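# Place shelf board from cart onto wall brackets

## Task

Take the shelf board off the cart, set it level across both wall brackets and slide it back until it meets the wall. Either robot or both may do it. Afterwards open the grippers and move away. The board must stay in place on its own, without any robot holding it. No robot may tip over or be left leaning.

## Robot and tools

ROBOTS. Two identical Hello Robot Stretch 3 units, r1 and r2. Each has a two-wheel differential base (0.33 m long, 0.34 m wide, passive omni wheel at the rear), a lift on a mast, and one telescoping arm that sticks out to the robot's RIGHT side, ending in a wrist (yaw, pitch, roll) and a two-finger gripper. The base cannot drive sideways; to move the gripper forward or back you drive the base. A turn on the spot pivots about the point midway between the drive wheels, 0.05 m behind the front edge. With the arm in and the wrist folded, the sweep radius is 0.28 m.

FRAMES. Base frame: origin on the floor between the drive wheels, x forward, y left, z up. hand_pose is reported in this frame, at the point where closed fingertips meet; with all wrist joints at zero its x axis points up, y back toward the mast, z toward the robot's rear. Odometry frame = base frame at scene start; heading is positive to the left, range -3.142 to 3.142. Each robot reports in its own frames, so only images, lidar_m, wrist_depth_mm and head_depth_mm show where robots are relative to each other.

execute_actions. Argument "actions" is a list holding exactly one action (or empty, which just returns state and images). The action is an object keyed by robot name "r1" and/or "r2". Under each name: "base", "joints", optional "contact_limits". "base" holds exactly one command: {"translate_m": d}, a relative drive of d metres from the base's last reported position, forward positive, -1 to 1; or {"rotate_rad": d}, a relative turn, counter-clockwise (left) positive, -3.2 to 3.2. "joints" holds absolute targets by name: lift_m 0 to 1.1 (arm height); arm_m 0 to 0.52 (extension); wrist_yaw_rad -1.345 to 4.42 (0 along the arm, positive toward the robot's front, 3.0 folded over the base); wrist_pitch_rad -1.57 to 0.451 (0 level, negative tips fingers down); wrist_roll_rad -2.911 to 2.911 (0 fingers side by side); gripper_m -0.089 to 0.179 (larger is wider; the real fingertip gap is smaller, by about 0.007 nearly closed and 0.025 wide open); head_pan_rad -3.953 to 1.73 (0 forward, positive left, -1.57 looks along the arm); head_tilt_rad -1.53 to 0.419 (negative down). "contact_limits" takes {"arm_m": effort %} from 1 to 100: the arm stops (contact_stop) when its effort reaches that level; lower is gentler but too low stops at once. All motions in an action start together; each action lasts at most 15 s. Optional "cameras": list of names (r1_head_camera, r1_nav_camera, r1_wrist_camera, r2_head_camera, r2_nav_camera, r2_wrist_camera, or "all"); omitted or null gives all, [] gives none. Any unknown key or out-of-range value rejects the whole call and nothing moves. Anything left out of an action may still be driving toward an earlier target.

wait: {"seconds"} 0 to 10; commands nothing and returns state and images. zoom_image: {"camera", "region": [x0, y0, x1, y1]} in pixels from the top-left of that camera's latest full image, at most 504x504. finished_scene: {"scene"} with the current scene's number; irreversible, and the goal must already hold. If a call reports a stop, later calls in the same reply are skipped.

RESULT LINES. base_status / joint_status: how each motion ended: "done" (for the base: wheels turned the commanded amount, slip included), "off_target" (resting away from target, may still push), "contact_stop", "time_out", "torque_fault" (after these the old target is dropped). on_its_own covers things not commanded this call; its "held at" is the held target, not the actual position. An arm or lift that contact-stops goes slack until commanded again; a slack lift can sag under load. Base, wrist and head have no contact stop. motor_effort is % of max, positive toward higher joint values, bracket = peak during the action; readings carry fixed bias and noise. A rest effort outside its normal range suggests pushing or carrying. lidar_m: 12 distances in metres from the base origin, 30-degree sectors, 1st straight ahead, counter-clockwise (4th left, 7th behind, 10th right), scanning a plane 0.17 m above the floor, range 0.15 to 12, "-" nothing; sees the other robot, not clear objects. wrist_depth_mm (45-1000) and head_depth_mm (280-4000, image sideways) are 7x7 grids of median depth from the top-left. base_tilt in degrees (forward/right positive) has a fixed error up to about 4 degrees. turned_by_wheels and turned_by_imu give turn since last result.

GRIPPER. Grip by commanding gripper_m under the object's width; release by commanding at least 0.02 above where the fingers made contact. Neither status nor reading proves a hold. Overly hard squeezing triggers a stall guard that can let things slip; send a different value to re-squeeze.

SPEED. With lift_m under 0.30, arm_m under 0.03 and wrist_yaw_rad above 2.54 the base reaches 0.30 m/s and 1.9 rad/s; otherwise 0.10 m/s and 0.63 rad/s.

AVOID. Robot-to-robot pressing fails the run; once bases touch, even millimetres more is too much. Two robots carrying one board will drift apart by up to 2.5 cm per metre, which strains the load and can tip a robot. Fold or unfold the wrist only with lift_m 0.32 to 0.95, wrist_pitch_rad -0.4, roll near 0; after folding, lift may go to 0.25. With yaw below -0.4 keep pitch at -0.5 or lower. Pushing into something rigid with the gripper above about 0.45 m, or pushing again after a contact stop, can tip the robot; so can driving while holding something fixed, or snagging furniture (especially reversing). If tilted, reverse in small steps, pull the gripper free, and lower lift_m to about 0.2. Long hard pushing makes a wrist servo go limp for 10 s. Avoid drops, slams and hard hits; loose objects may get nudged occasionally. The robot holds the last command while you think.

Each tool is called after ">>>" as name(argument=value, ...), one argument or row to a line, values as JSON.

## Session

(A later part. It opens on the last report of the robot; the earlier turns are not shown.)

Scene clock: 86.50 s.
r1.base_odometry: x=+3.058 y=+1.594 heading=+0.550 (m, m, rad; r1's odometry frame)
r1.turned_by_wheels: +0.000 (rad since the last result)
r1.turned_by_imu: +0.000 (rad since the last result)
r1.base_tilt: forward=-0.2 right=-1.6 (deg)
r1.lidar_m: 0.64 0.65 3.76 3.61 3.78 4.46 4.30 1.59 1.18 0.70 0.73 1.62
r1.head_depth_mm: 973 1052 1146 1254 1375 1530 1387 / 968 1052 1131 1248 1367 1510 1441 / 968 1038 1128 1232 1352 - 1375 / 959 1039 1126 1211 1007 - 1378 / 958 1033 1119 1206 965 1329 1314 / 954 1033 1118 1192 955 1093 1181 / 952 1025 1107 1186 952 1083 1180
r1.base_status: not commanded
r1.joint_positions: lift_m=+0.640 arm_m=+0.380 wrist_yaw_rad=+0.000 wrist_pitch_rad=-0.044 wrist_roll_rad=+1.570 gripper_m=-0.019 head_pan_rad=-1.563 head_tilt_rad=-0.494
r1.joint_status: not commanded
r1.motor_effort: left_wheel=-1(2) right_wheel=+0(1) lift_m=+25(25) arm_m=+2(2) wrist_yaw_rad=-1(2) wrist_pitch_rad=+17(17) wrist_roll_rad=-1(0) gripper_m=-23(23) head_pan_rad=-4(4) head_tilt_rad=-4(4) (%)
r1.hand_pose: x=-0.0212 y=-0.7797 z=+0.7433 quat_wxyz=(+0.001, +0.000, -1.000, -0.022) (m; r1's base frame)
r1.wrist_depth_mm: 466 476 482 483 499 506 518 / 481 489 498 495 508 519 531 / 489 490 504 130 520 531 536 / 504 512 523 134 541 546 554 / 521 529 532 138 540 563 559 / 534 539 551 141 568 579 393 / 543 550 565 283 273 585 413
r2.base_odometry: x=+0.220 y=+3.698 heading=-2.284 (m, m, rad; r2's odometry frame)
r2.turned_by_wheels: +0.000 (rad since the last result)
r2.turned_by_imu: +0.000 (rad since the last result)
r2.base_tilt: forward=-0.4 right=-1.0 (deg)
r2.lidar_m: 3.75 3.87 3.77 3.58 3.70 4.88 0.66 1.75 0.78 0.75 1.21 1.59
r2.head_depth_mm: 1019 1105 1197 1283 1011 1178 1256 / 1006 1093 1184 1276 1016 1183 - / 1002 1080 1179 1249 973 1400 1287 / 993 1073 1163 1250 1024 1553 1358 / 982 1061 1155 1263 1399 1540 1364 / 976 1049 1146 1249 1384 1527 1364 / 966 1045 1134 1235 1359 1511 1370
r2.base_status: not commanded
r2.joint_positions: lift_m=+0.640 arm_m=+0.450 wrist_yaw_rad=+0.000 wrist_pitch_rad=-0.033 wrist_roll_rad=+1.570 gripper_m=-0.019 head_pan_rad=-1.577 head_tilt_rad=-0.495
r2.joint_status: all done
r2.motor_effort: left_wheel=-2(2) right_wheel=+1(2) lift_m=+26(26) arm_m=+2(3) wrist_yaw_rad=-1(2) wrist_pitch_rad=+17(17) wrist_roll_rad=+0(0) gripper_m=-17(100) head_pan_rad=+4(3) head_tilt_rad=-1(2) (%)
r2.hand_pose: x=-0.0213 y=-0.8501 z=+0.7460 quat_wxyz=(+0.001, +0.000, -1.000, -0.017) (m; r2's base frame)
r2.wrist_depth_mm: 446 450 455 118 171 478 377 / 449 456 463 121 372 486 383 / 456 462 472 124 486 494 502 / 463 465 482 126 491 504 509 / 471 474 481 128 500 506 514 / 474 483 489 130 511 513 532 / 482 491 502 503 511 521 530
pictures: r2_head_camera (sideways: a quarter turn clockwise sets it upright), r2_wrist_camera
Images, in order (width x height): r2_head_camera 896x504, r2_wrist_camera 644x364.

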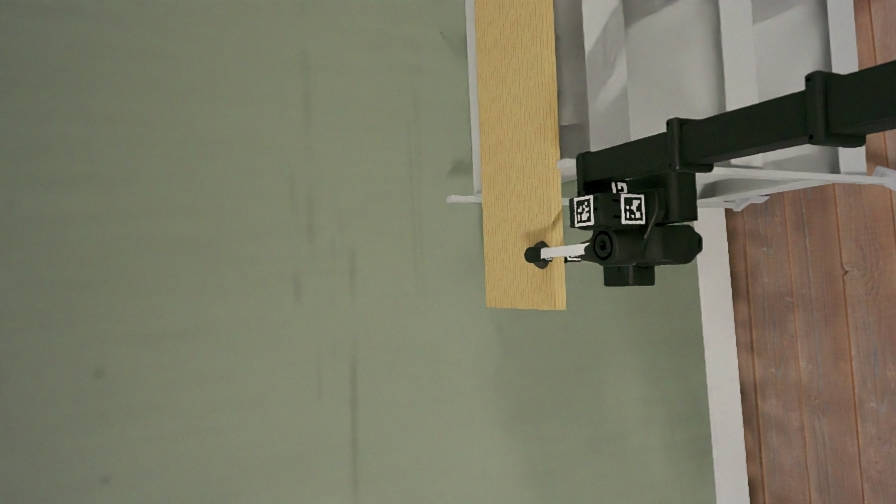

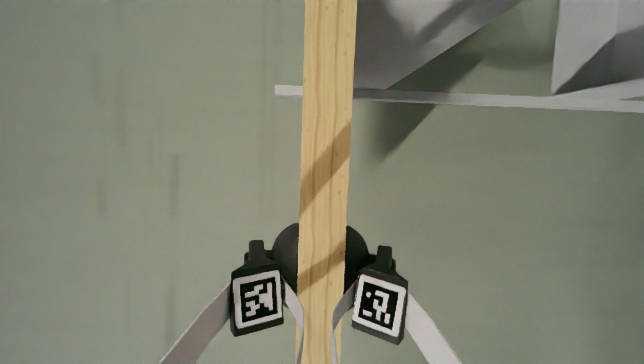

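>>> execute_actions(
  actions=[
    {"r1":{"joints":{"lift_m":0.95,"head_pan_rad":-0.9,"head_tilt_rad":-0.2}},"r2":{"joints":{"lift_m":0.95,"head_pan_rad":-0.9,"head_tilt_rad":-0.2}}},
  ],
  cameras=["r1_head_camera","r2_head_camera","r2_nav_camera"],
)

Scene clock: 90.37 s.
r1.base_odometry: x=+3.058 y=+1.594 heading=+0.550 (m, m, rad; r1's odometry frame)
r1.turned_by_wheels: +0.000 (rad since the last result)
r1.turned_by_imu: +0.001 (rad since the last result)
r1.base_tilt: forward=-0.2 right=-1.7 (deg)
r1.lidar_m: 0.64 0.65 3.77 3.61 3.76 4.47 4.29 1.59 1.18 0.69 0.72 1.63
r1.head_depth_mm: 1039 1065 1092 1121 1154 1096 813 / 1096 1124 1161 1197 1234 1134 808 / 1161 1202 1231 1275 1314 1026 963 / 1244 1279 1329 1371 1407 1011 966 / 1330 1376 1427 1455 1506 1567 1626 / 1433 1487 1538 874 1654 1744 1739 / 1531 1605 1669 1665 1821 1918 1815
r1.base_status: not commanded
r1.joint_positions: lift_m=+0.950 arm_m=+0.380 wrist_yaw_rad=+0.001 wrist_pitch_rad=-0.023 wrist_roll_rad=+1.573 gripper_m=-0.019 head_pan_rad=-0.907 head_tilt_rad=-0.211
r1.joint_status: all done
r1.motor_effort: left_wheel=-1(1) right_wheel=+1(1) lift_m=+34(39) arm_m=+2(2) wrist_yaw_rad=-1(1) wrist_pitch_rad=+9(41) wrist_roll_rad=-2(1) gripper_m=-13(30) head_pan_rad=+4(46) head_tilt_rad=+7(33) (%)
r1.hand_pose: x=-0.0210 y=-0.7804 z=+1.0582 quat_wxyz=(-0.001, +0.001, -1.000, -0.012) (m; r1's base frame)
r1.wrist_depth_mm: 481 476 485 487 494 498 512 / 479 491 500 499 510 513 519 / 499 505 511 515 523 523 530 / 518 515 513 528 534 537 538 / 523 527 536 536 543 546 557 / 539 548 550 - 558 566 436 / 553 557 569 566 570 583 449
r2.base_odometry: x=+0.220 y=+3.698 heading=-2.284 (m, m, rad; r2's odometry frame)
r2.turned_by_wheels: +0.000 (rad since the last result)
r2.turned_by_imu: +0.001 (rad since the last result)
r2.base_tilt: forward=-0.4 right=-1.0 (deg)
r2.lidar_m: 3.76 3.87 3.77 3.59 3.69 4.88 0.66 1.75 0.77 0.75 1.20 1.59
r2.head_depth_mm: 1049 1078 1116 1149 1186 1228 1269 / 1118 1147 1182 1230 1266 1309 1360 / 1178 1216 1255 1307 1356 1409 1469 / 1258 1302 1354 1397 1459 1525 1589 / 1346 1391 1447 1509 1577 1655 1669 / 1446 1508 1577 1655 1715 1808 1805 / 1570 1649 1730 1798 1889 2000 1811
r2.base_status: not commanded
r2.joint_positions: lift_m=+0.950 arm_m=+0.450 wrist_yaw_rad=+0.000 wrist_pitch_rad=-0.023 wrist_roll_rad=+1.570 gripper_m=-0.020 head_pan_rad=-0.907 head_tilt_rad=-0.211
r2.joint_status: all done
r2.motor_effort: left_wheel=-2(3) right_wheel=+2(2) lift_m=+31(35) arm_m=+2(2) wrist_yaw_rad=+1(0) wrist_pitch_rad=+11(52) wrist_roll_rad=+0(0) gripper_m=-9(25) head_pan_rad=+4(29) head_tilt_rad=+2(17) (%)
r2.hand_pose: x=-0.0214 y=-0.8504 z=+1.0584 quat_wxyz=(+0.001, +0.000, -1.000, -0.012) (m; r2's base frame)
r2.wrist_depth_mm: 445 454 458 464 466 475 478 / 454 455 462 473 475 480 380 / 460 463 471 477 485 486 494 / 465 467 477 487 491 495 499 / 476 480 486 486 496 510 512 / 483 487 487 - 508 507 519 / 487 495 499 503 513 522 518
pictures: r1_head_camera (sideways: a quarter turn clockwise sets it upright), r2_head_camera (sideways: a quarter turn clockwise sets it upright), r2_nav_camera (sideways: a quarter turn counterclockwise sets it upright)
Images, in order (width x height): r1_head_camera 896x504, r2_head_camera 896x504, r2_nav_camera 672x504.

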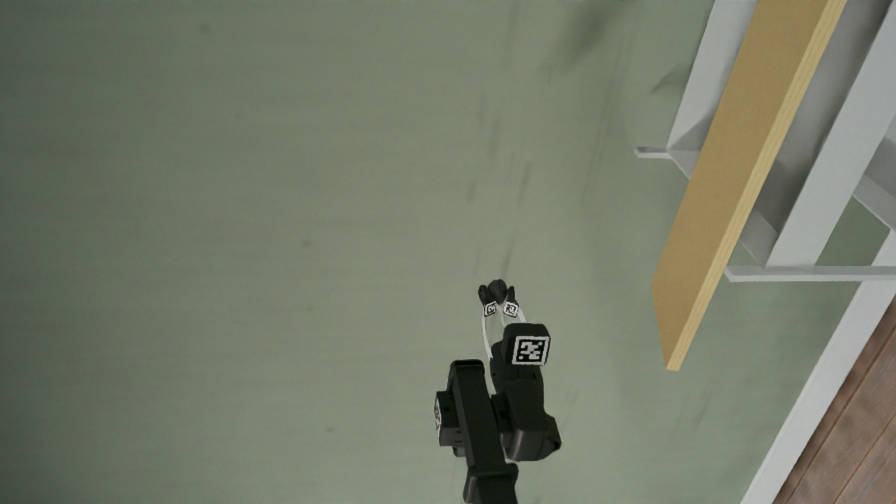

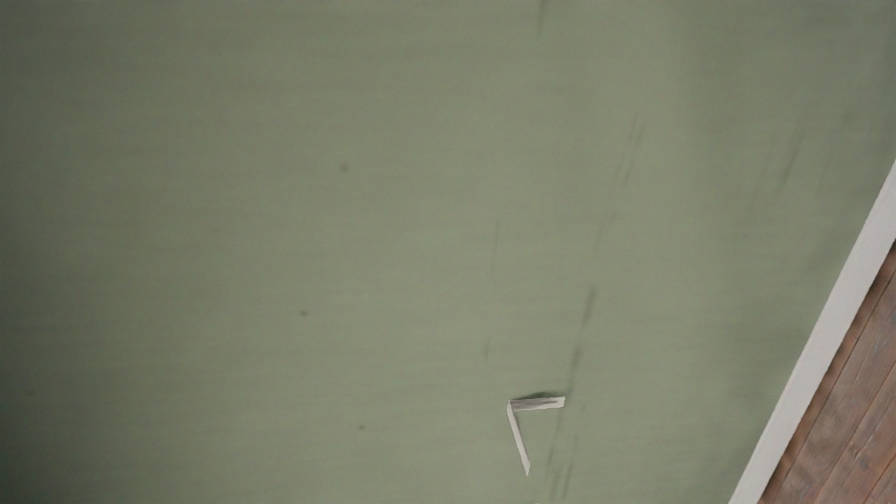

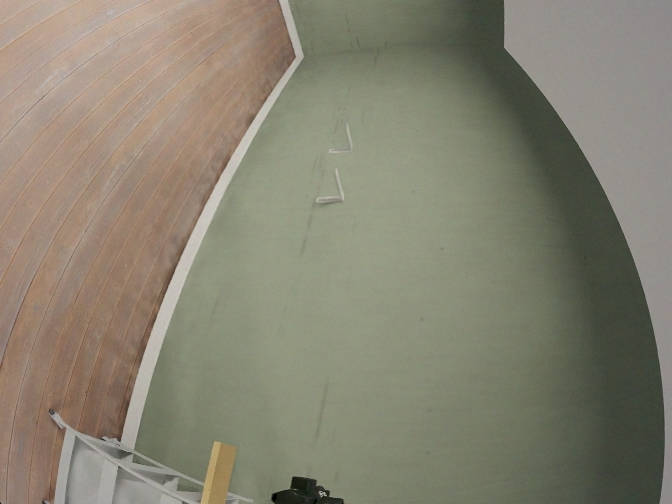

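>>> execute_actions(
  actions=[
    {"r1":{"joints":{"lift_m":0.645,"arm_m":0.25,"gripper_m":0.12,"head_pan_rad":-1.57,"head_tilt_rad":-0.5}},"r2":{"joints":{"lift_m":0.645,"arm_m":0.3,"gripper_m":0.12,"head_pan_rad":-1.57,"head_tilt_rad":-0.5}}},
  ],
)

Scene clock: 94.20 s.
r1.base_odometry: x=+3.058 y=+1.594 heading=+0.550 (m, m, rad; r1's odometry frame)
r1.turned_by_wheels: +0.000 (rad since the last result)
r1.turned_by_imu: +0.001 (rad since the last result)
r1.base_tilt: forward=-0.2 right=-1.7 (deg)
r1.lidar_m: 0.64 0.65 3.76 3.61 3.76 4.45 4.30 1.59 1.19 0.69 0.72 1.63
r1.head_depth_mm: 980 1052 1137 1245 1372 1538 1389 / 972 1055 1133 1240 1370 1538 1460 / 962 1044 1127 1231 1326 1501 - / 962 1042 1124 1233 945 1475 - / 953 1035 1123 1212 938 1341 1301 / 951 1033 1109 1194 867 1088 1147 / 949 1021 1101 1200 934 1087 1147
r1.base_status: not commanded
r1.joint_positions: lift_m=+0.645 arm_m=+0.250 wrist_yaw_rad=+0.001 wrist_pitch_rad=-0.023 wrist_roll_rad=+1.573 gripper_m=+0.120 head_pan_rad=-1.563 head_tilt_rad=-0.494
r1.joint_status: all done
r1.motor_effort: left_wheel=-2(1) right_wheel=+0(1) lift_m=+23(24) arm_m=-2(1) wrist_yaw_rad=-2(1) wrist_pitch_rad=+9(9) wrist_roll_rad=-2(1) gripper_m=+1(100) head_pan_rad=-4(44) head_tilt_rad=-4(31) (%)
r1.hand_pose: x=-0.0211 y=-0.6509 z=+0.7538 quat_wxyz=(-0.001, +0.000, -1.000, -0.012) (m; r1's base frame)
r1.wrist_depth_mm: 601 597 612 616 620 622 615 / 600 604 191 629 644 632 648 / 623 633 636 318 649 659 672 / 636 651 649 319 675 666 699 / 653 662 650 322 691 563 686 / 677 685 689 322 413 - 409 / 695 713 695 280 279 602 406
r2.base_odometry: x=+0.220 y=+3.698 heading=-2.284 (m, m, rad; r2's odometry frame)
r2.turned_by_wheels: +0.000 (rad since the last result)
r2.turned_by_imu: +0.001 (rad since the last result)
r2.base_tilt: forward=-0.4 right=-1.0 (deg)
r2.lidar_m: 3.74 3.86 3.76 3.58 3.69 4.89 0.66 1.75 0.77 0.75 1.21 1.59
r2.head_depth_mm: 1012 1096 1190 1276 922 1146 1254 / 1002 1084 1186 1262 904 1180 - / 999 1075 1173 1268 987 1271 1264 / 992 1070 1162 1278 1407 1522 1333 / 981 1063 1157 1261 1388 1536 1360 / 973 1051 1141 1251 1378 1531 1370 / 969 1050 1133 1237 1365 1520 1371
r2.base_status: not commanded
r2.joint_positions: lift_m=+0.645 arm_m=+0.300 wrist_yaw_rad=+0.000 wrist_pitch_rad=-0.022 wrist_roll_rad=+1.570 gripper_m=+0.120 head_pan_rad=-1.563 head_tilt_rad=-0.494
r2.joint_status: all done
r2.motor_effort: left_wheel=-2(2) right_wheel=+1(2) lift_m=+24(26) arm_m=-3(2) wrist_yaw_rad=+0(1) wrist_pitch_rad=+11(11) wrist_roll_rad=+0(0) gripper_m=+1(93) head_pan_rad=-2(28) head_tilt_rad=-3(19) (%)
r2.hand_pose: x=-0.0214 y=-0.7009 z=+0.7538 quat_wxyz=(+0.001, +0.000, -1.000, -0.012) (m; r2's base frame)
r2.wrist_depth_mm: 585 594 588 192 189 503 383 / 592 599 596 298 624 521 402 / 606 610 606 357 636 640 648 / 610 612 621 375 645 653 660 / 622 630 623 392 647 660 657 / 631 - 639 656 663 665 679 / 638 647 655 655 668 680 690
pictures: r1_head_camera (sideways: a quarter turn clockwise sets it upright), r1_nav_camera (sideways: a quarter turn counterclockwise sets it upright), r1_wrist_camera, r2_head_camera (sideways: a quarter turn clockwise sets it upright), r2_nav_camera (sideways: a quarter turn counterclockwise sets it upright), r2_wrist_camera
Images, in order (width x height): r1_head_camera 896x504, r1_nav_camera 672x504, r1_wrist_camera 644x364, r2_head_camera 896x504, r2_nav_camera 672x504, r2_wrist_camera 644x364.

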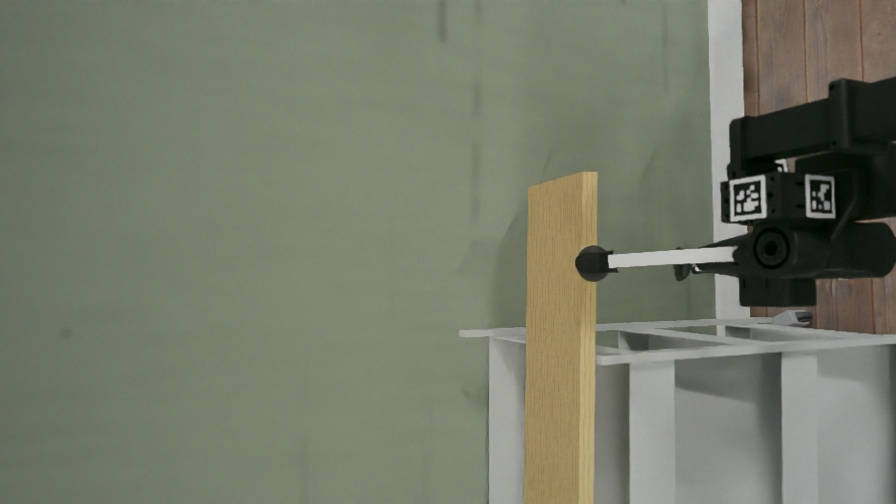

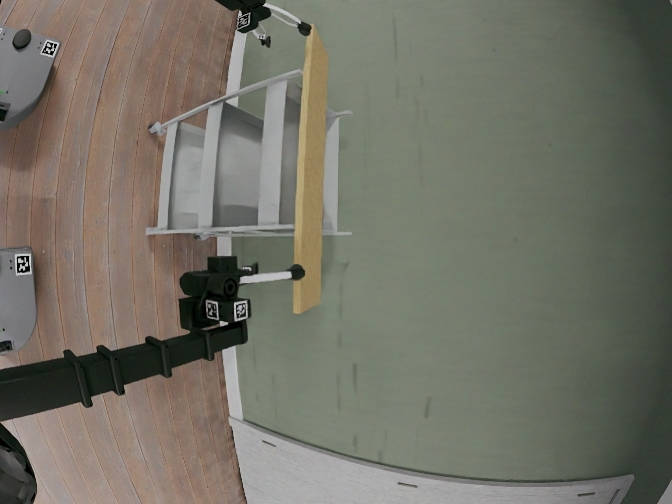

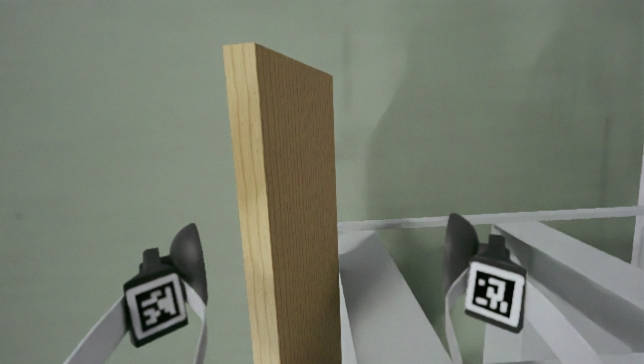

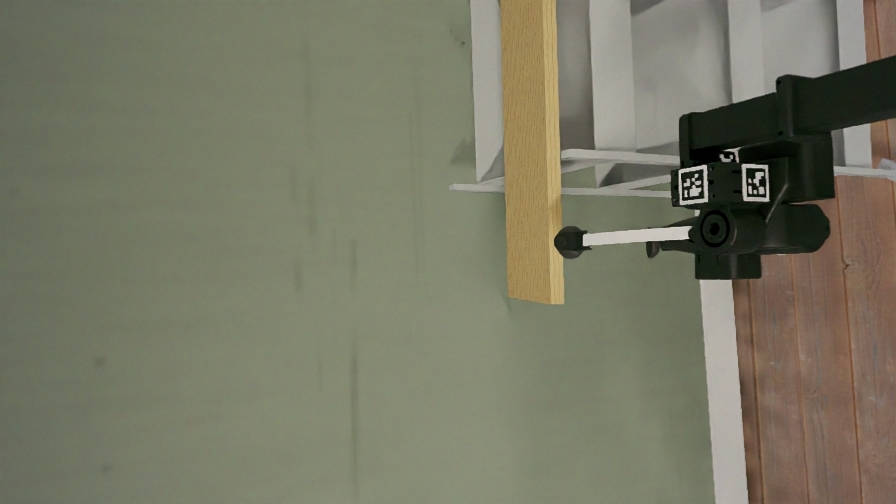

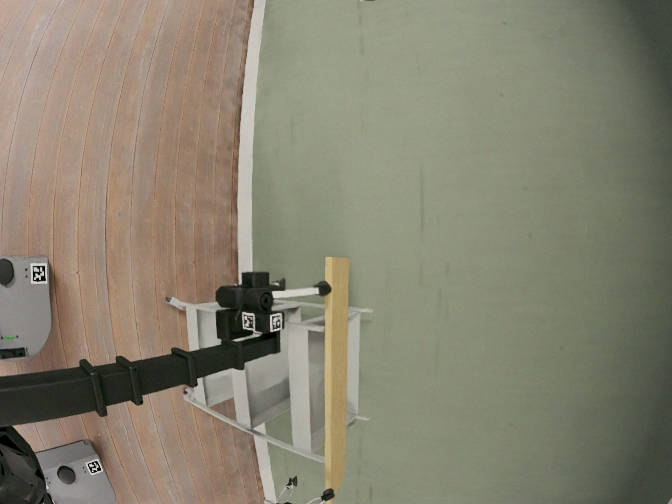

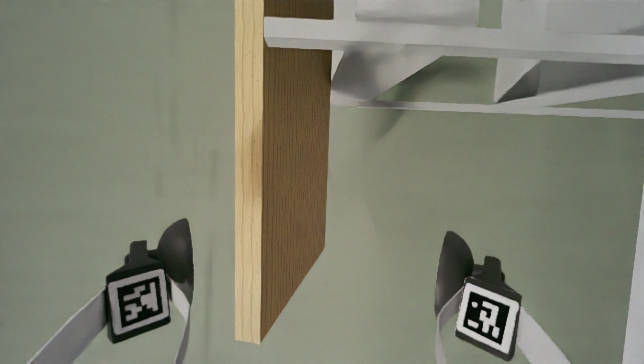

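>>> execute_actions(
  actions=[
    {"r1":{"joints":{"lift_m":0.675,"gripper_m":0.16}},"r2":{"joints":{"lift_m":0.68,"gripper_m":0.16}}},
  ],
  cameras=[],
)

>>> execute_actions(
  actions=[
    {"r1":{"joints":{"arm_m":0.39}},"r2":{"joints":{"arm_m":0.45}}},
  ],
  cameras=["r1_wrist_camera","r2_wrist_camera","r1_head_camera","r2_head_camera"],
)

Scene clock: 95.90 s.
r1.base_odometry: x=+3.058 y=+1.594 heading=+0.550 (m, m, rad; r1's odometry frame)
r1.turned_by_wheels: +0.000 (rad since the last result)
r1.turned_by_imu: +0.000 (rad since the last result)
r1.base_tilt: forward=-0.1 right=-1.7 (deg)
r1.lidar_m: 0.64 0.64 3.76 3.62 3.77 4.46 4.29 1.60 1.18 0.69 0.72 1.63
r1.head_depth_mm: 972 1048 1141 1246 1383 1524 1379 / 970 1040 1132 1250 1373 1506 - / 968 1046 1131 1237 1321 1464 - / 959 1039 1123 1226 945 1459 1304 / 955 1031 1110 1211 933 1331 1312 / 954 1028 1116 1200 868 1089 1147 / 951 1027 1110 1193 931 1087 1150
r1.base_status: not commanded
r1.joint_positions: lift_m=+0.675 arm_m=+0.250 wrist_yaw_rad=+0.001 wrist_pitch_rad=-0.022 wrist_roll_rad=+1.573 gripper_m=+0.160 head_pan_rad=-1.563 head_tilt_rad=-0.494
r1.joint_status: all done
r1.motor_effort: left_wheel=-1(1) right_wheel=+1(0) lift_m=+34(36) arm_m=-3(3) wrist_yaw_rad=-1(1) wrist_pitch_rad=+9(9) wrist_roll_rad=-1(2) gripper_m=+1(100) head_pan_rad=-4(4) head_tilt_rad=-3(4) (%)
r1.hand_pose: x=-0.0211 y=-0.6509 z=+0.7833 quat_wxyz=(-0.001, +0.000, -1.000, -0.012) (m; r1's base frame)
r1.wrist_depth_mm: 594 595 614 611 615 625 626 / 612 618 617 194 629 647 641 / 625 638 637 231 645 653 661 / 642 643 659 234 674 671 669 / 656 675 669 236 681 558 555 / 677 684 686 239 384 700 426 / 699 698 693 298 287 592 417
r2.base_odometry: x=+0.220 y=+3.698 heading=-2.284 (m, m, rad; r2's odometry frame)
r2.turned_by_wheels: +0.000 (rad since the last result)
r2.turned_by_imu: +0.000 (rad since the last result)
r2.base_tilt: forward=-0.4 right=-1.0 (deg)
r2.lidar_m: 3.75 3.85 3.75 3.59 3.67 4.89 0.66 1.76 0.77 0.75 1.20 1.59
r2.head_depth_mm: 1017 1099 1193 1276 926 1148 1263 / 1001 1086 1178 1260 903 1198 1216 / 995 1081 1176 1268 983 - 1262 / 991 1073 1159 1276 1404 1520 1351 / 985 1060 1158 1263 1394 1534 1365 / 976 1051 1140 1251 1376 1527 1365 / 967 1046 1134 1237 1357 1527 1369
r2.base_status: not commanded
r2.joint_positions: lift_m=+0.680 arm_m=+0.300 wrist_yaw_rad=+0.000 wrist_pitch_rad=-0.022 wrist_roll_rad=+1.570 gripper_m=+0.160 head_pan_rad=-1.563 head_tilt_rad=-0.494
r2.joint_status: all done
r2.motor_effort: left_wheel=-2(2) right_wheel=+1(1) lift_m=+31(35) arm_m=-3(3) wrist_yaw_rad=+0(0) wrist_pitch_rad=+11(11) wrist_roll_rad=+0(0) gripper_m=+1(94) head_pan_rad=-2(2) head_tilt_rad=-2(1) (%)
r2.hand_pose: x=-0.0214 y=-0.7009 z=+0.7886 quat_wxyz=(+0.001, +0.000, -1.000, -0.011) (m; r2's base frame)
r2.wrist_depth_mm: 585 588 604 198 188 191 419 / 592 603 611 238 334 529 422 / 602 612 618 253 636 638 646 / 604 611 625 267 639 655 652 / 617 624 641 281 652 661 664 / 617 639 642 300 665 660 667 / 640 643 655 665 669 668 681
pictures: none
No camera images: the call's "cameras" was empty. Leave "cameras" out to get every camera's image.

Scene clock: 98.27 s.
r1.base_odometry: x=+3.058 y=+1.594 heading=+0.550 (m, m, rad; r1's odometry frame)
r1.turned_by_wheels: +0.000 (rad since the last result)
r1.turned_by_imu: +0.001 (rad since the last result)
r1.base_tilt: forward=-0.2 right=-1.6 (deg)
r1.lidar_m: 0.64 0.65 3.74 3.62 3.76 4.46 4.30 1.59 1.18 0.68 0.72 1.62
r1.head_depth_mm: 980 1048 1134 1248 1379 1529 1389 / 970 1048 1138 1247 1371 1512 - / 964 1041 1131 1233 1305 - 1390 / 960 1036 1126 1232 908 1527 1369 / 957 1037 1123 1218 908 1341 1309 / 954 1025 1116 1201 868 1086 1144 / 951 1023 1104 1200 929 1084 1138
r1.base_status: not commanded
r1.joint_positions: lift_m=+0.675 arm_m=+0.390 wrist_yaw_rad=+0.001 wrist_pitch_rad=-0.022 wrist_roll_rad=+1.573 gripper_m=+0.160 head_pan_rad=-1.563 head_tilt_rad=-0.494
r1.joint_status: all done
r1.motor_effort: left_wheel=-1(1) right_wheel=+0(0) lift_m=+34(33) arm_m=+3(2) wrist_yaw_rad=-1(1) wrist_pitch_rad=+8(9) wrist_roll_rad=-1(2) gripper_m=+0(0) head_pan_rad=-3(4) head_tilt_rad=-3(3) (%)
r1.hand_pose: x=-0.0211 y=-0.7903 z=+0.7834 quat_wxyz=(-0.001, +0.000, -1.000, -0.012) (m; r1's base frame)
r1.wrist_depth_mm: 462 472 - 64 483 490 496 / 477 481 46 64 492 502 514 / 486 492 47 56 505 512 517 / 505 508 48 46 519 522 530 / 512 512 51 48 527 543 546 / 533 534 53 50 330 551 418 / 539 545 548 52 256 566 443
r2.base_odometry: x=+0.220 y=+3.698 heading=-2.284 (m, m, rad; r2's odometry frame)
r2.turned_by_wheels: +0.000 (rad since the last result)
r2.turned_by_imu: +0.001 (rad since the last result)
r2.base_tilt: forward=-0.5 right=-1.1 (deg)
r2.lidar_m: 3.75 3.82 3.77 3.57 3.69 4.89 0.66 1.75 0.77 0.74 1.20 1.60
r2.head_depth_mm: 1014 1094 1191 1273 921 1140 1255 / 1002 1086 1191 1263 904 1184 1236 / 998 1080 1168 1266 - 1419 1288 / 996 1066 1167 1269 989 1553 1360 / 988 1058 1149 1265 1390 1531 1368 / 976 1049 1151 1243 1375 1528 1365 / 970 1048 1133 1238 1365 1515 1374
r2.base_status: not commanded
r2.joint_positions: lift_m=+0.680 arm_m=+0.450 wrist_yaw_rad=+0.000 wrist_pitch_rad=-0.022 wrist_roll_rad=+1.570 gripper_m=+0.160 head_pan_rad=-1.563 head_tilt_rad=-0.494
r2.joint_status: all done
r2.motor_effort: left_wheel=-2(2) right_wheel=+1(2) lift_m=+31(31) arm_m=+3(4) wrist_yaw_rad=+0(0) wrist_pitch_rad=+10(11) wrist_roll_rad=+0(0) gripper_m=+1(1) head_pan_rad=-2(2) head_tilt_rad=-1(1) (%)
r2.hand_pose: x=-0.0214 y=-0.8503 z=+0.7887 quat_wxyz=(+0.001, +0.000, -1.000, -0.011) (m; r2's base frame)
r2.wrist_depth_mm: 445 453 455 56 192 173 372 / 454 457 462 57 272 477 379 / 462 465 468 58 483 490 496 / 467 472 473 60 491 492 504 / 472 479 480 62 496 502 512 / 479 487 489 63 503 507 520 / 488 491 493 64 519 518 528
pictures: r1_head_camera (sideways: a quarter turn clockwise sets it upright), r1_wrist_camera, r2_head_camera (sideways: a quarter turn clockwise sets it upright), r2_wrist_camera
Images, in order (width x height): r1_head_camera 896x504, r1_wrist_camera 644x364, r2_head_camera 896x504, r2_wrist_camera 644x364.

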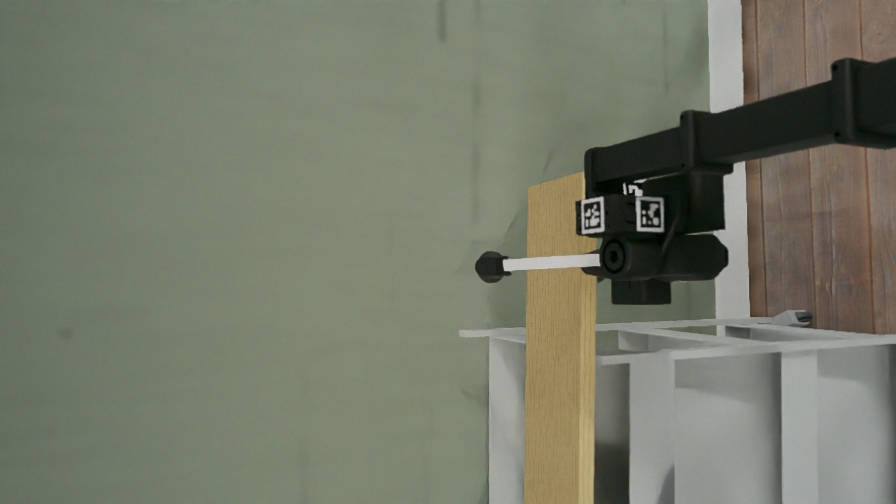

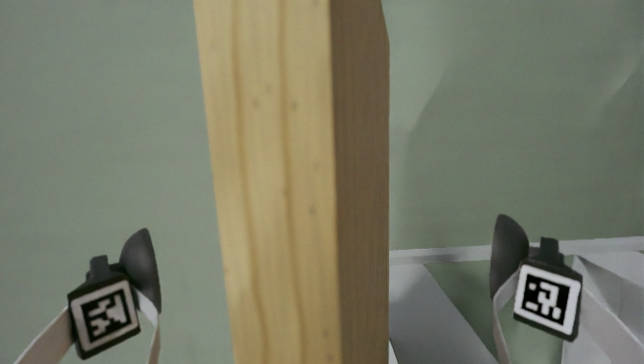

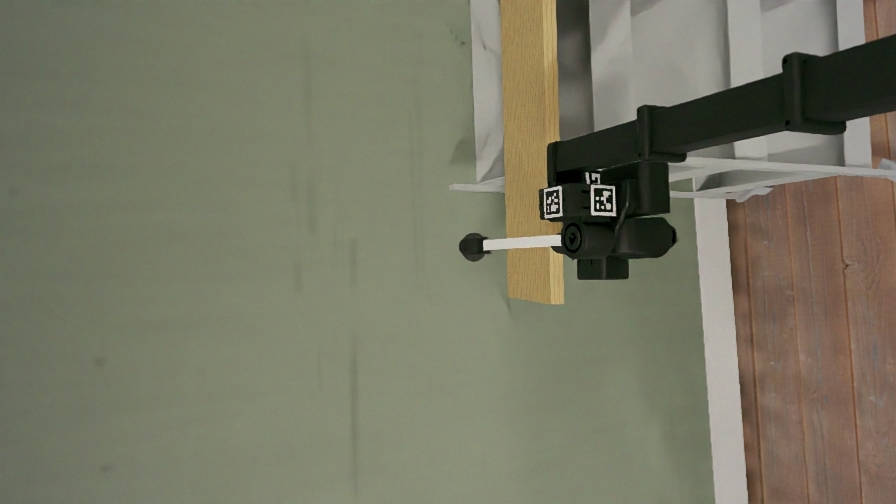

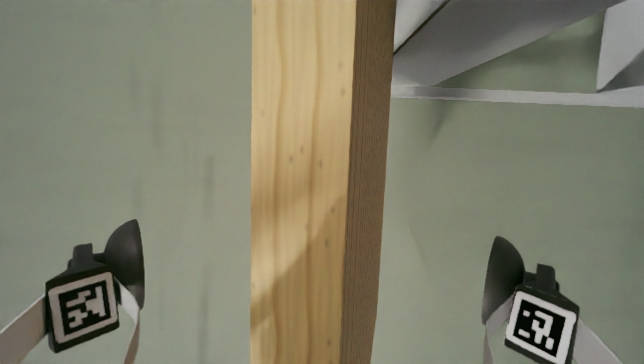

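>>> execute_actions(
  actions=[
    {"r1":{"joints":{"arm_m":0.36}},"r2":{"joints":{"arm_m":0.42}}},
  ],
  cameras=[],
)

>>> execute_actions(
  actions=[
    {"r1":{"joints":{"gripper_m":-0.02}},"r2":{"joints":{"gripper_m":-0.02}}},
  ],
  cameras=["r1_wrist_camera","r2_wrist_camera","r1_head_camera","r2_head_camera"],
)

Scene clock: 102.70 s.
r1.base_odometry: x=+3.058 y=+1.594 heading=+0.550 (m, m, rad; r1's odometry frame)
r1.turned_by_wheels: +0.000 (rad since the last result)
r1.turned_by_imu: +0.001 (rad since the last result)
r1.base_tilt: forward=-0.1 right=-1.7 (deg)
r1.lidar_m: 0.64 0.65 3.76 3.61 3.76 4.46 4.28 1.59 1.18 0.69 0.72 1.63
r1.head_depth_mm: 970 1051 1143 1251 1380 1536 1384 / 977 1050 1135 1245 1373 1505 - / 967 1045 1132 1241 1313 - 1366 / 958 1039 1129 1232 876 - 1372 / 952 1032 1119 1221 921 1332 1309 / 957 1028 1115 1199 866 1083 1153 / 948 1024 1106 1196 928 1084 1157
r1.base_status: not commanded
r1.joint_positions: lift_m=+0.675 arm_m=+0.360 wrist_yaw_rad=+0.001 wrist_pitch_rad=-0.022 wrist_roll_rad=+1.573 gripper_m=+0.160 head_pan_rad=-1.563 head_tilt_rad=-0.494
r1.joint_status: all done
r1.motor_effort: left_wheel=-2(2) right_wheel=+1(0) lift_m=+34(33) arm_m=-3(4) wrist_yaw_rad=-1(1) wrist_pitch_rad=+8(9) wrist_roll_rad=-1(2) gripper_m=+0(0) head_pan_rad=-3(4) head_tilt_rad=-3(4) (%)
r1.hand_pose: x=-0.0211 y=-0.7609 z=+0.7834 quat_wxyz=(-0.001, +0.000, -1.000, -0.012) (m; r1's base frame)
r1.wrist_depth_mm: 492 501 494 70 507 522 515 / 500 507 509 72 519 539 531 / 521 521 523 75 534 543 548 / 540 532 538 77 545 554 565 / 542 551 556 81 569 572 449 / 557 559 568 84 354 590 425 / 570 584 584 87 269 607 472
r2.base_odometry: x=+0.220 y=+3.698 heading=-2.284 (m, m, rad; r2's odometry frame)
r2.turned_by_wheels: +0.000 (rad since the last result)
r2.turned_by_imu: +0.001 (rad since the last result)
r2.base_tilt: forward=-0.4 right=-1.0 (deg)
r2.lidar_m: 3.74 3.85 3.79 3.59 3.69 4.91 0.66 1.75 0.77 0.75 1.20 1.60
r2.head_depth_mm: 1011 1094 1197 1287 925 1143 1291 / 1008 1088 1184 1267 906 1189 1253 / 996 1083 1175 1264 899 1413 1294 / 990 1068 1166 1269 990 1561 1364 / 986 1063 1154 1265 1395 1522 1369 / 973 1058 1142 1245 1377 1532 1354 / 968 1048 1136 1235 1365 1529 1370
r2.base_status: not commanded
r2.joint_positions: lift_m=+0.680 arm_m=+0.420 wrist_yaw_rad=+0.000 wrist_pitch_rad=-0.022 wrist_roll_rad=+1.570 gripper_m=+0.160 head_pan_rad=-1.563 head_tilt_rad=-0.494
r2.joint_status: all done
r2.motor_effort: left_wheel=-3(2) right_wheel=+1(1) lift_m=+31(31) arm_m=-3(3) wrist_yaw_rad=+0(0) wrist_pitch_rad=+11(11) wrist_roll_rad=+0(0) gripper_m=+1(1) head_pan_rad=-2(2) head_tilt_rad=-2(2) (%)
r2.hand_pose: x=-0.0214 y=-0.8209 z=+0.7887 quat_wxyz=(+0.001, +0.000, -1.000, -0.011) (m; r2's base frame)
r2.wrist_depth_mm: 473 480 484 85 215 174 401 / 484 486 493 86 320 508 405 / 487 496 502 88 514 515 522 / 495 503 513 91 520 519 539 / 500 500 508 93 522 537 543 / 506 518 519 95 539 538 550 / 519 521 530 97 545 545 560
pictures: none
No camera images: the call's "cameras" was empty. Leave "cameras" out to get every camera's image.

Scene clock: 105.37 s.
r1.base_odometry: x=+3.058 y=+1.594 heading=+0.550 (m, m, rad; r1's odometry frame)
r1.turned_by_wheels: +0.000 (rad since the last result)
r1.turned_by_imu: +0.001 (rad since the last result)
r1.base_tilt: forward=-0.1 right=-1.7 (deg)
r1.lidar_m: 0.64 0.65 3.77 3.62 3.76 4.46 4.29 1.59 1.18 0.69 0.72 1.63
r1.head_depth_mm: 978 1051 1137 1252 1387 1526 1377 / 972 1055 1140 1237 1371 1514 - / 965 1037 1129 1234 966 - 1379 / 962 1039 1132 1228 858 - 1371 / 964 1031 1127 1221 881 1323 1318 / 954 1025 1115 1201 855 1091 1157 / 952 1022 1107 1199 852 1087 1150
r1.base_status: not commanded
r1.joint_positions: lift_m=+0.675 arm_m=+0.360 wrist_yaw_rad=+0.001 wrist_pitch_rad=+0.000 wrist_roll_rad=+1.573 gripper_m=-0.018 head_pan_rad=-1.563 head_tilt_rad=-0.494
r1.joint_status: all done
r1.motor_effort: left_wheel=-2(2) right_wheel=+1(1) lift_m=+28(34) arm_m=+0(2) wrist_yaw_rad=-1(1) wrist_pitch_rad=+0(9) wrist_roll_rad=-2(1) gripper_m=-4(100) head_pan_rad=-4(2) head_tilt_rad=-3(4) (%)
r1.hand_pose: x=-0.0211 y=-0.7614 z=+0.7895 quat_wxyz=(-0.001, +0.000, -1.000, +0.000) (m; r1's base frame)
r1.wrist_depth_mm: 501 500 507 70 508 503 513 / 514 515 517 72 521 517 526 / 534 525 527 75 531 528 536 / 542 543 552 77 551 549 554 / 560 559 560 80 557 555 562 / 566 567 570 83 - 581 450 / 595 591 581 86 281 595 463
r2.base_odometry: x=+0.220 y=+3.698 heading=-2.284 (m, m, rad; r2's odometry frame)
r2.turned_by_wheels: +0.000 (rad since the last result)
r2.turned_by_imu: +0.001 (rad since the last result)
r2.base_tilt: forward=-0.4 right=-1.0 (deg)
r2.lidar_m: 3.76 3.87 3.79 3.60 3.69 4.90 0.66 1.75 0.77 0.75 1.21 1.59
r2.head_depth_mm: 1017 1100 1197 1274 924 1145 1279 / 1009 1089 1189 1266 904 1187 1253 / 995 1078 1175 1264 895 1430 1292 / 989 1072 1163 1259 931 1554 1361 / 983 1065 1155 1267 1388 1527 1365 / 977 1054 1143 1252 1386 1526 1370 / 969 1045 1137 1238 1362 1529 1375
r2.base_status: not commanded
r2.joint_positions: lift_m=+0.680 arm_m=+0.420 wrist_yaw_rad=+0.000 wrist_pitch_rad=-0.012 wrist_roll_rad=+1.570 gripper_m=-0.019 head_pan_rad=-1.563 head_tilt_rad=-0.494
r2.joint_status: all done
r2.motor_effort: left_wheel=-2(2) right_wheel=+2(2) lift_m=+28(31) arm_m=-2(3) wrist_yaw_rad=+0(0) wrist_pitch_rad=+6(11) wrist_roll_rad=+0(0) gripper_m=-22(100) head_pan_rad=-2(2) head_tilt_rad=-1(1) (%)
r2.hand_pose: x=-0.0214 y=-0.8211 z=+0.7912 quat_wxyz=(+0.001, +0.000, -1.000, -0.007) (m; r2's base frame)
r2.wrist_depth_mm: 480 485 487 85 383 174 396 / 487 488 493 86 336 503 405 / 494 498 504 88 509 514 523 / 497 500 510 90 515 526 522 / 504 517 514 92 525 532 534 / 515 522 517 94 534 534 542 / 516 522 528 96 544 544 556
pictures: r1_head_camera (sideways: a quarter turn clockwise sets it upright), r1_wrist_camera, r2_head_camera (sideways: a quarter turn clockwise sets it upright), r2_wrist_camera
Images, in order (width x height): r1_head_camera 896x504, r1_wrist_camera 644x364, r2_head_camera 896x504, r2_wrist_camera 644x364.

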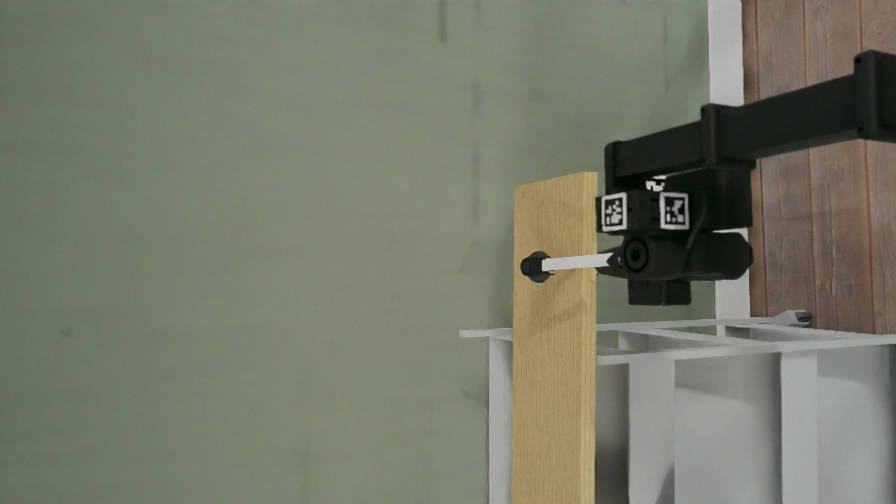

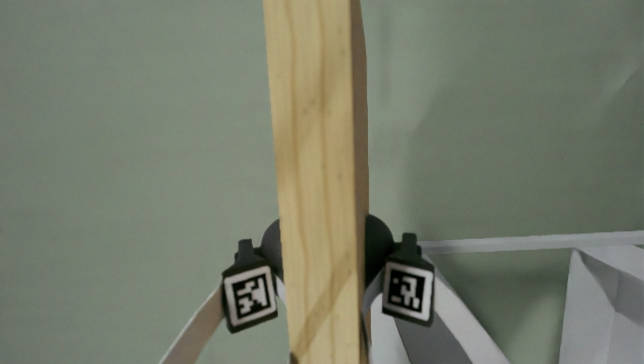

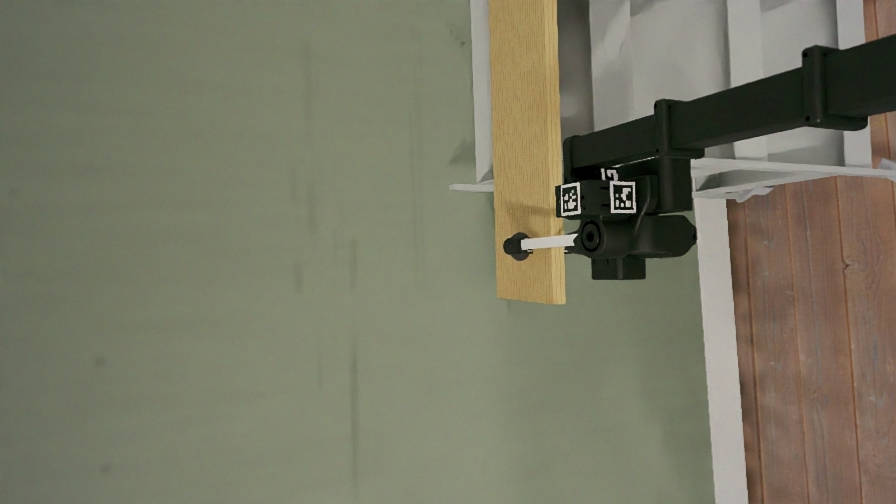

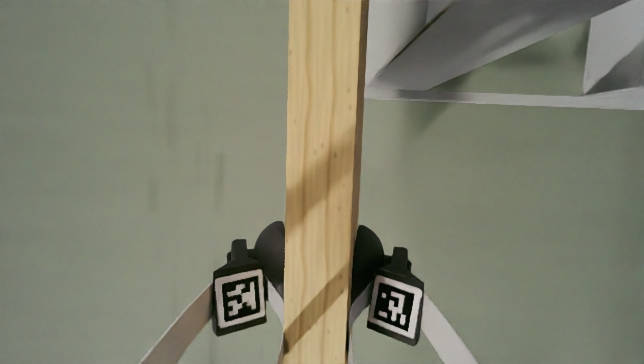

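>>> execute_actions(
  actions=[
    {"r1":{"joints":{"gripper_m":-0.012}}},
  ],
  cameras=[],
)

>>> execute_actions(
  actions=[
    {"r1":{"joints":{"lift_m":0.735}},"r2":{"joints":{"lift_m":0.74}}},
  ],
  cameras=["r1_wrist_camera","r2_wrist_camera","r1_head_camera","r2_head_camera"],
)

Scene clock: 106.10 s.
r1.base_odometry: x=+3.058 y=+1.594 heading=+0.550 (m, m, rad; r1's odometry frame)
r1.turned_by_wheels: +0.000 (rad since the last result)
r1.turned_by_imu: +0.000 (rad since the last result)
r1.base_tilt: forward=-0.2 right=-1.7 (deg)
r1.lidar_m: 0.64 0.65 3.74 3.62 3.76 4.47 4.28 1.59 1.18 0.69 0.72 1.62
r1.head_depth_mm: 983 1054 1142 1250 1379 1540 1382 / 970 1047 1139 1237 1374 1511 - / 964 1046 1133 1238 969 - 1380 / 966 1036 1126 1232 857 - 1373 / 961 1029 1114 1218 882 1330 1323 / 961 1026 1116 1205 852 1094 1152 / 948 1021 1113 1195 857 1087 1144
r1.base_status: not commanded
r1.joint_positions: lift_m=+0.675 arm_m=+0.360 wrist_yaw_rad=+0.001 wrist_pitch_rad=+0.000 wrist_roll_rad=+1.573 gripper_m=-0.011 head_pan_rad=-1.563 head_tilt_rad=-0.494
r1.joint_status: all done
r1.motor_effort: left_wheel=-1(2) right_wheel=+0(1) lift_m=+28(28) arm_m=-1(0) wrist_yaw_rad=+0(0) wrist_pitch_rad=+0(0) wrist_roll_rad=-1(2) gripper_m=-28(26) head_pan_rad=-4(3) head_tilt_rad=-4(4) (%)
r1.hand_pose: x=-0.0211 y=-0.7614 z=+0.7895 quat_wxyz=(-0.001, +0.000, -1.000, +0.000) (m; r1's base frame)
r1.wrist_depth_mm: 499 509 504 70 511 509 507 / 521 519 521 72 525 520 525 / 527 527 528 74 539 541 533 / 540 539 549 77 548 543 544 / 553 554 554 80 564 562 561 / 573 567 572 83 - 583 444 / 592 590 589 87 284 596 458
r2.base_odometry: x=+0.220 y=+3.698 heading=-2.284 (m, m, rad; r2's odometry frame)
r2.turned_by_wheels: +0.000 (rad since the last result)
r2.turned_by_imu: +0.000 (rad since the last result)
r2.base_tilt: forward=-0.4 right=-1.1 (deg)
r2.lidar_m: 3.75 3.86 3.79 3.59 3.66 4.84 0.66 1.75 0.77 0.75 1.20 1.59
r2.head_depth_mm: 1011 1098 1197 1275 925 1149 1293 / 1006 1086 1185 1264 905 1184 1258 / 1002 1077 1174 1254 895 1432 1281 / 993 1071 1164 1253 935 1562 1370 / 980 1064 1153 1261 1391 1536 1367 / 973 1054 1150 1255 1383 1524 1361 / 969 1044 1133 1237 1366 1526 1372
r2.base_status: not commanded
r2.joint_positions: lift_m=+0.680 arm_m=+0.420 wrist_yaw_rad=+0.000 wrist_pitch_rad=-0.012 wrist_roll_rad=+1.570 gripper_m=-0.019 head_pan_rad=-1.563 head_tilt_rad=-0.494
r2.joint_status: not commanded
r2.motor_effort: left_wheel=-2(2) right_wheel=+2(2) lift_m=+27(27) arm_m=-2(2) wrist_yaw_rad=+0(0) wrist_pitch_rad=+6(6) wrist_roll_rad=+0(0) gripper_m=-22(22) head_pan_rad=-2(2) head_tilt_rad=-2(3) (%)
r2.hand_pose: x=-0.0214 y=-0.8211 z=+0.7912 quat_wxyz=(+0.001, +0.000, -1.000, -0.007) (m; r2's base frame)
r2.wrist_depth_mm: 481 482 489 85 386 174 400 / 486 488 495 86 334 503 404 / 495 494 504 88 509 517 517 / 499 503 507 90 512 523 536 / 506 507 520 92 527 532 535 / 512 522 516 94 533 535 546 / 519 524 529 96 547 547 556
pictures: none
No camera images: the call's "cameras" was empty. Leave "cameras" out to get every camera's image.

Scene clock: 107.47 s.
r1.base_odometry: x=+3.058 y=+1.594 heading=+0.550 (m, m, rad; r1's odometry frame)
r1.turned_by_wheels: +0.000 (rad since the last result)
r1.turned_by_imu: +0.000 (rad since the last result)
r1.base_tilt: forward=-0.1 right=-1.6 (deg)
r1.lidar_m: 0.64 0.65 3.76 3.62 3.76 4.47 4.30 1.59 1.18 0.69 0.72 1.63
r1.head_depth_mm: 981 1049 1138 1256 1374 1541 1419 / 969 1044 1133 1245 1365 - 1345 / 963 1038 1133 1238 1100 1538 1384 / 960 1036 1136 1229 839 1516 1388 / 952 1033 1117 1219 897 1355 1315 / 954 1030 1117 1202 893 1088 1146 / 947 1020 1105 1193 890 1080 1149
r1.base_status: not commanded
r1.joint_positions: lift_m=+0.735 arm_m=+0.360 wrist_yaw_rad=+0.001 wrist_pitch_rad=-0.096 wrist_roll_rad=+1.574 gripper_m=-0.007 head_pan_rad=-1.563 head_tilt_rad=-0.494
r1.joint_status: all done
r1.on_its_own: wrist_pitch_rad is at rest, and its effort (+37) is outside its rest range (-20 to +32)
r1.motor_effort: left_wheel=-1(2) right_wheel=+1(1) lift_m=+38(37) arm_m=-1(1) wrist_yaw_rad=-1(1) wrist_pitch_rad=+37(40) wrist_roll_rad=-2(2) gripper_m=-29(29) head_pan_rad=-3(3) head_tilt_rad=-3(4) (%)
r1.hand_pose: x=-0.0211 y=-0.7578 z=+0.8243 quat_wxyz=(-0.001, +0.000, -0.999, -0.049) (m; r1's base frame)
r1.wrist_depth_mm: 473 485 503 70 526 552 569 / 485 498 509 72 545 560 586 / 492 502 531 74 554 571 605 / 506 518 535 77 571 581 621 / 512 530 547 80 577 612 486 / 527 542 556 82 - 620 483 / 536 551 578 86 464 397 491
r2.base_odometry: x=+0.220 y=+3.698 heading=-2.284 (m, m, rad; r2's odometry frame)
r2.turned_by_wheels: +0.000 (rad since the last result)
r2.turned_by_imu: +0.000 (rad since the last result)
r2.base_tilt: forward=-0.5 right=-1.0 (deg)
r2.lidar_m: 3.75 3.86 3.79 3.57 3.68 4.86 0.66 1.75 0.77 0.75 1.21 1.59
r2.head_depth_mm: 1009 1097 1200 1278 927 1181 1280 / 1006 1085 1178 1265 1038 1116 1243 / 999 1075 1174 1255 - 1373 1290 / 990 1069 1170 1257 868 1549 1353 / 980 1064 1152 1261 1396 1531 1367 / 975 1053 1146 1252 1377 1529 1367 / 970 1040 1137 1239 1366 1520 1366
r2.base_status: not commanded
r2.joint_positions: lift_m=+0.740 arm_m=+0.420 wrist_yaw_rad=+0.000 wrist_pitch_rad=-0.088 wrist_roll_rad=+1.570 gripper_m=-0.019 head_pan_rad=-1.563 head_tilt_rad=-0.494
r2.joint_status: all done
r2.on_its_own: wrist_pitch_rad is at rest, and its effort (+43) is outside its rest range (-20 to +32)
r2.motor_effort: left_wheel=-3(2) right_wheel=+2(2) lift_m=+35(37) arm_m=-2(2) wrist_yaw_rad=+0(0) wrist_pitch_rad=+43(47) wrist_roll_rad=+0(0) gripper_m=-25(25) head_pan_rad=-1(2) head_tilt_rad=-3(2) (%)
r2.hand_pose: x=-0.0214 y=-0.8183 z=+0.8316 quat_wxyz=(+0.001, +0.000, -0.999, -0.044) (m; r2's base frame)
r2.wrist_depth_mm: 453 463 484 85 399 209 169 / 464 477 493 86 400 420 434 / 469 483 496 88 524 546 566 / 476 486 501 90 539 560 569 / 479 496 510 92 542 560 581 / 485 504 512 94 555 571 591 / 489 504 530 97 562 579 599
pictures: r1_head_camera (sideways: a quarter turn clockwise sets it upright), r1_wrist_camera, r2_head_camera (sideways: a quarter turn clockwise sets it upright), r2_wrist_camera
Images, in order (width x height): r1_head_camera 896x504, r1_wrist_camera 644x364, r2_head_camera 896x504, r2_wrist_camera 644x364.

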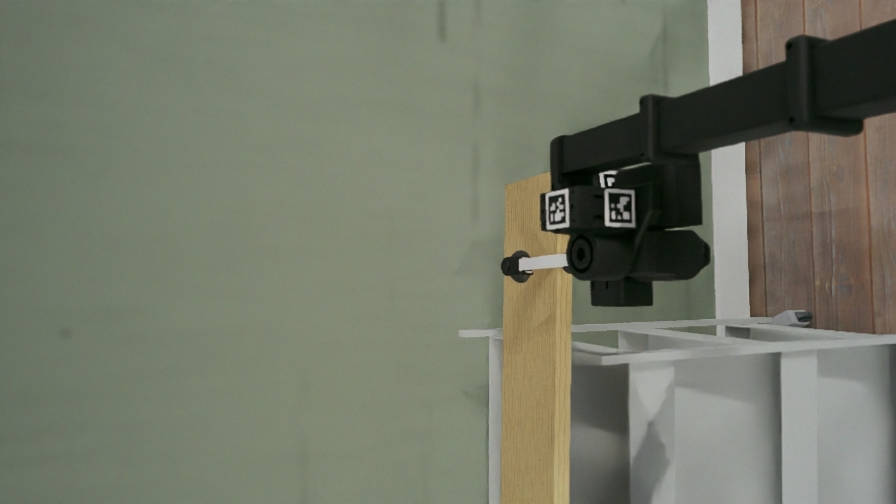

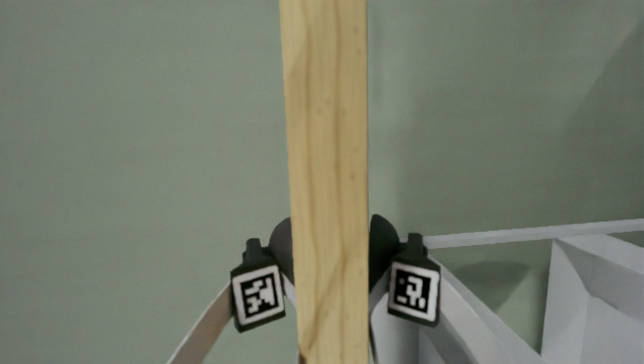

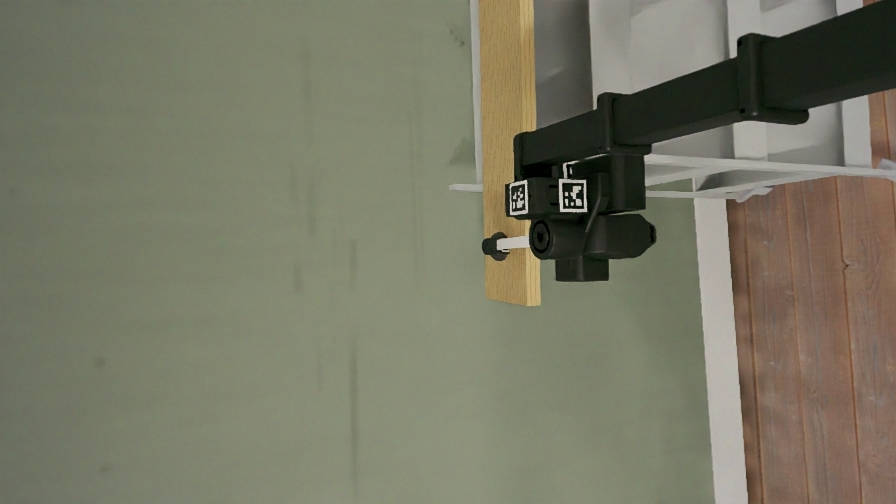

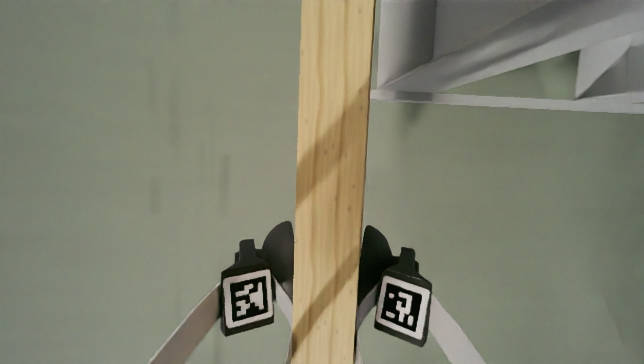

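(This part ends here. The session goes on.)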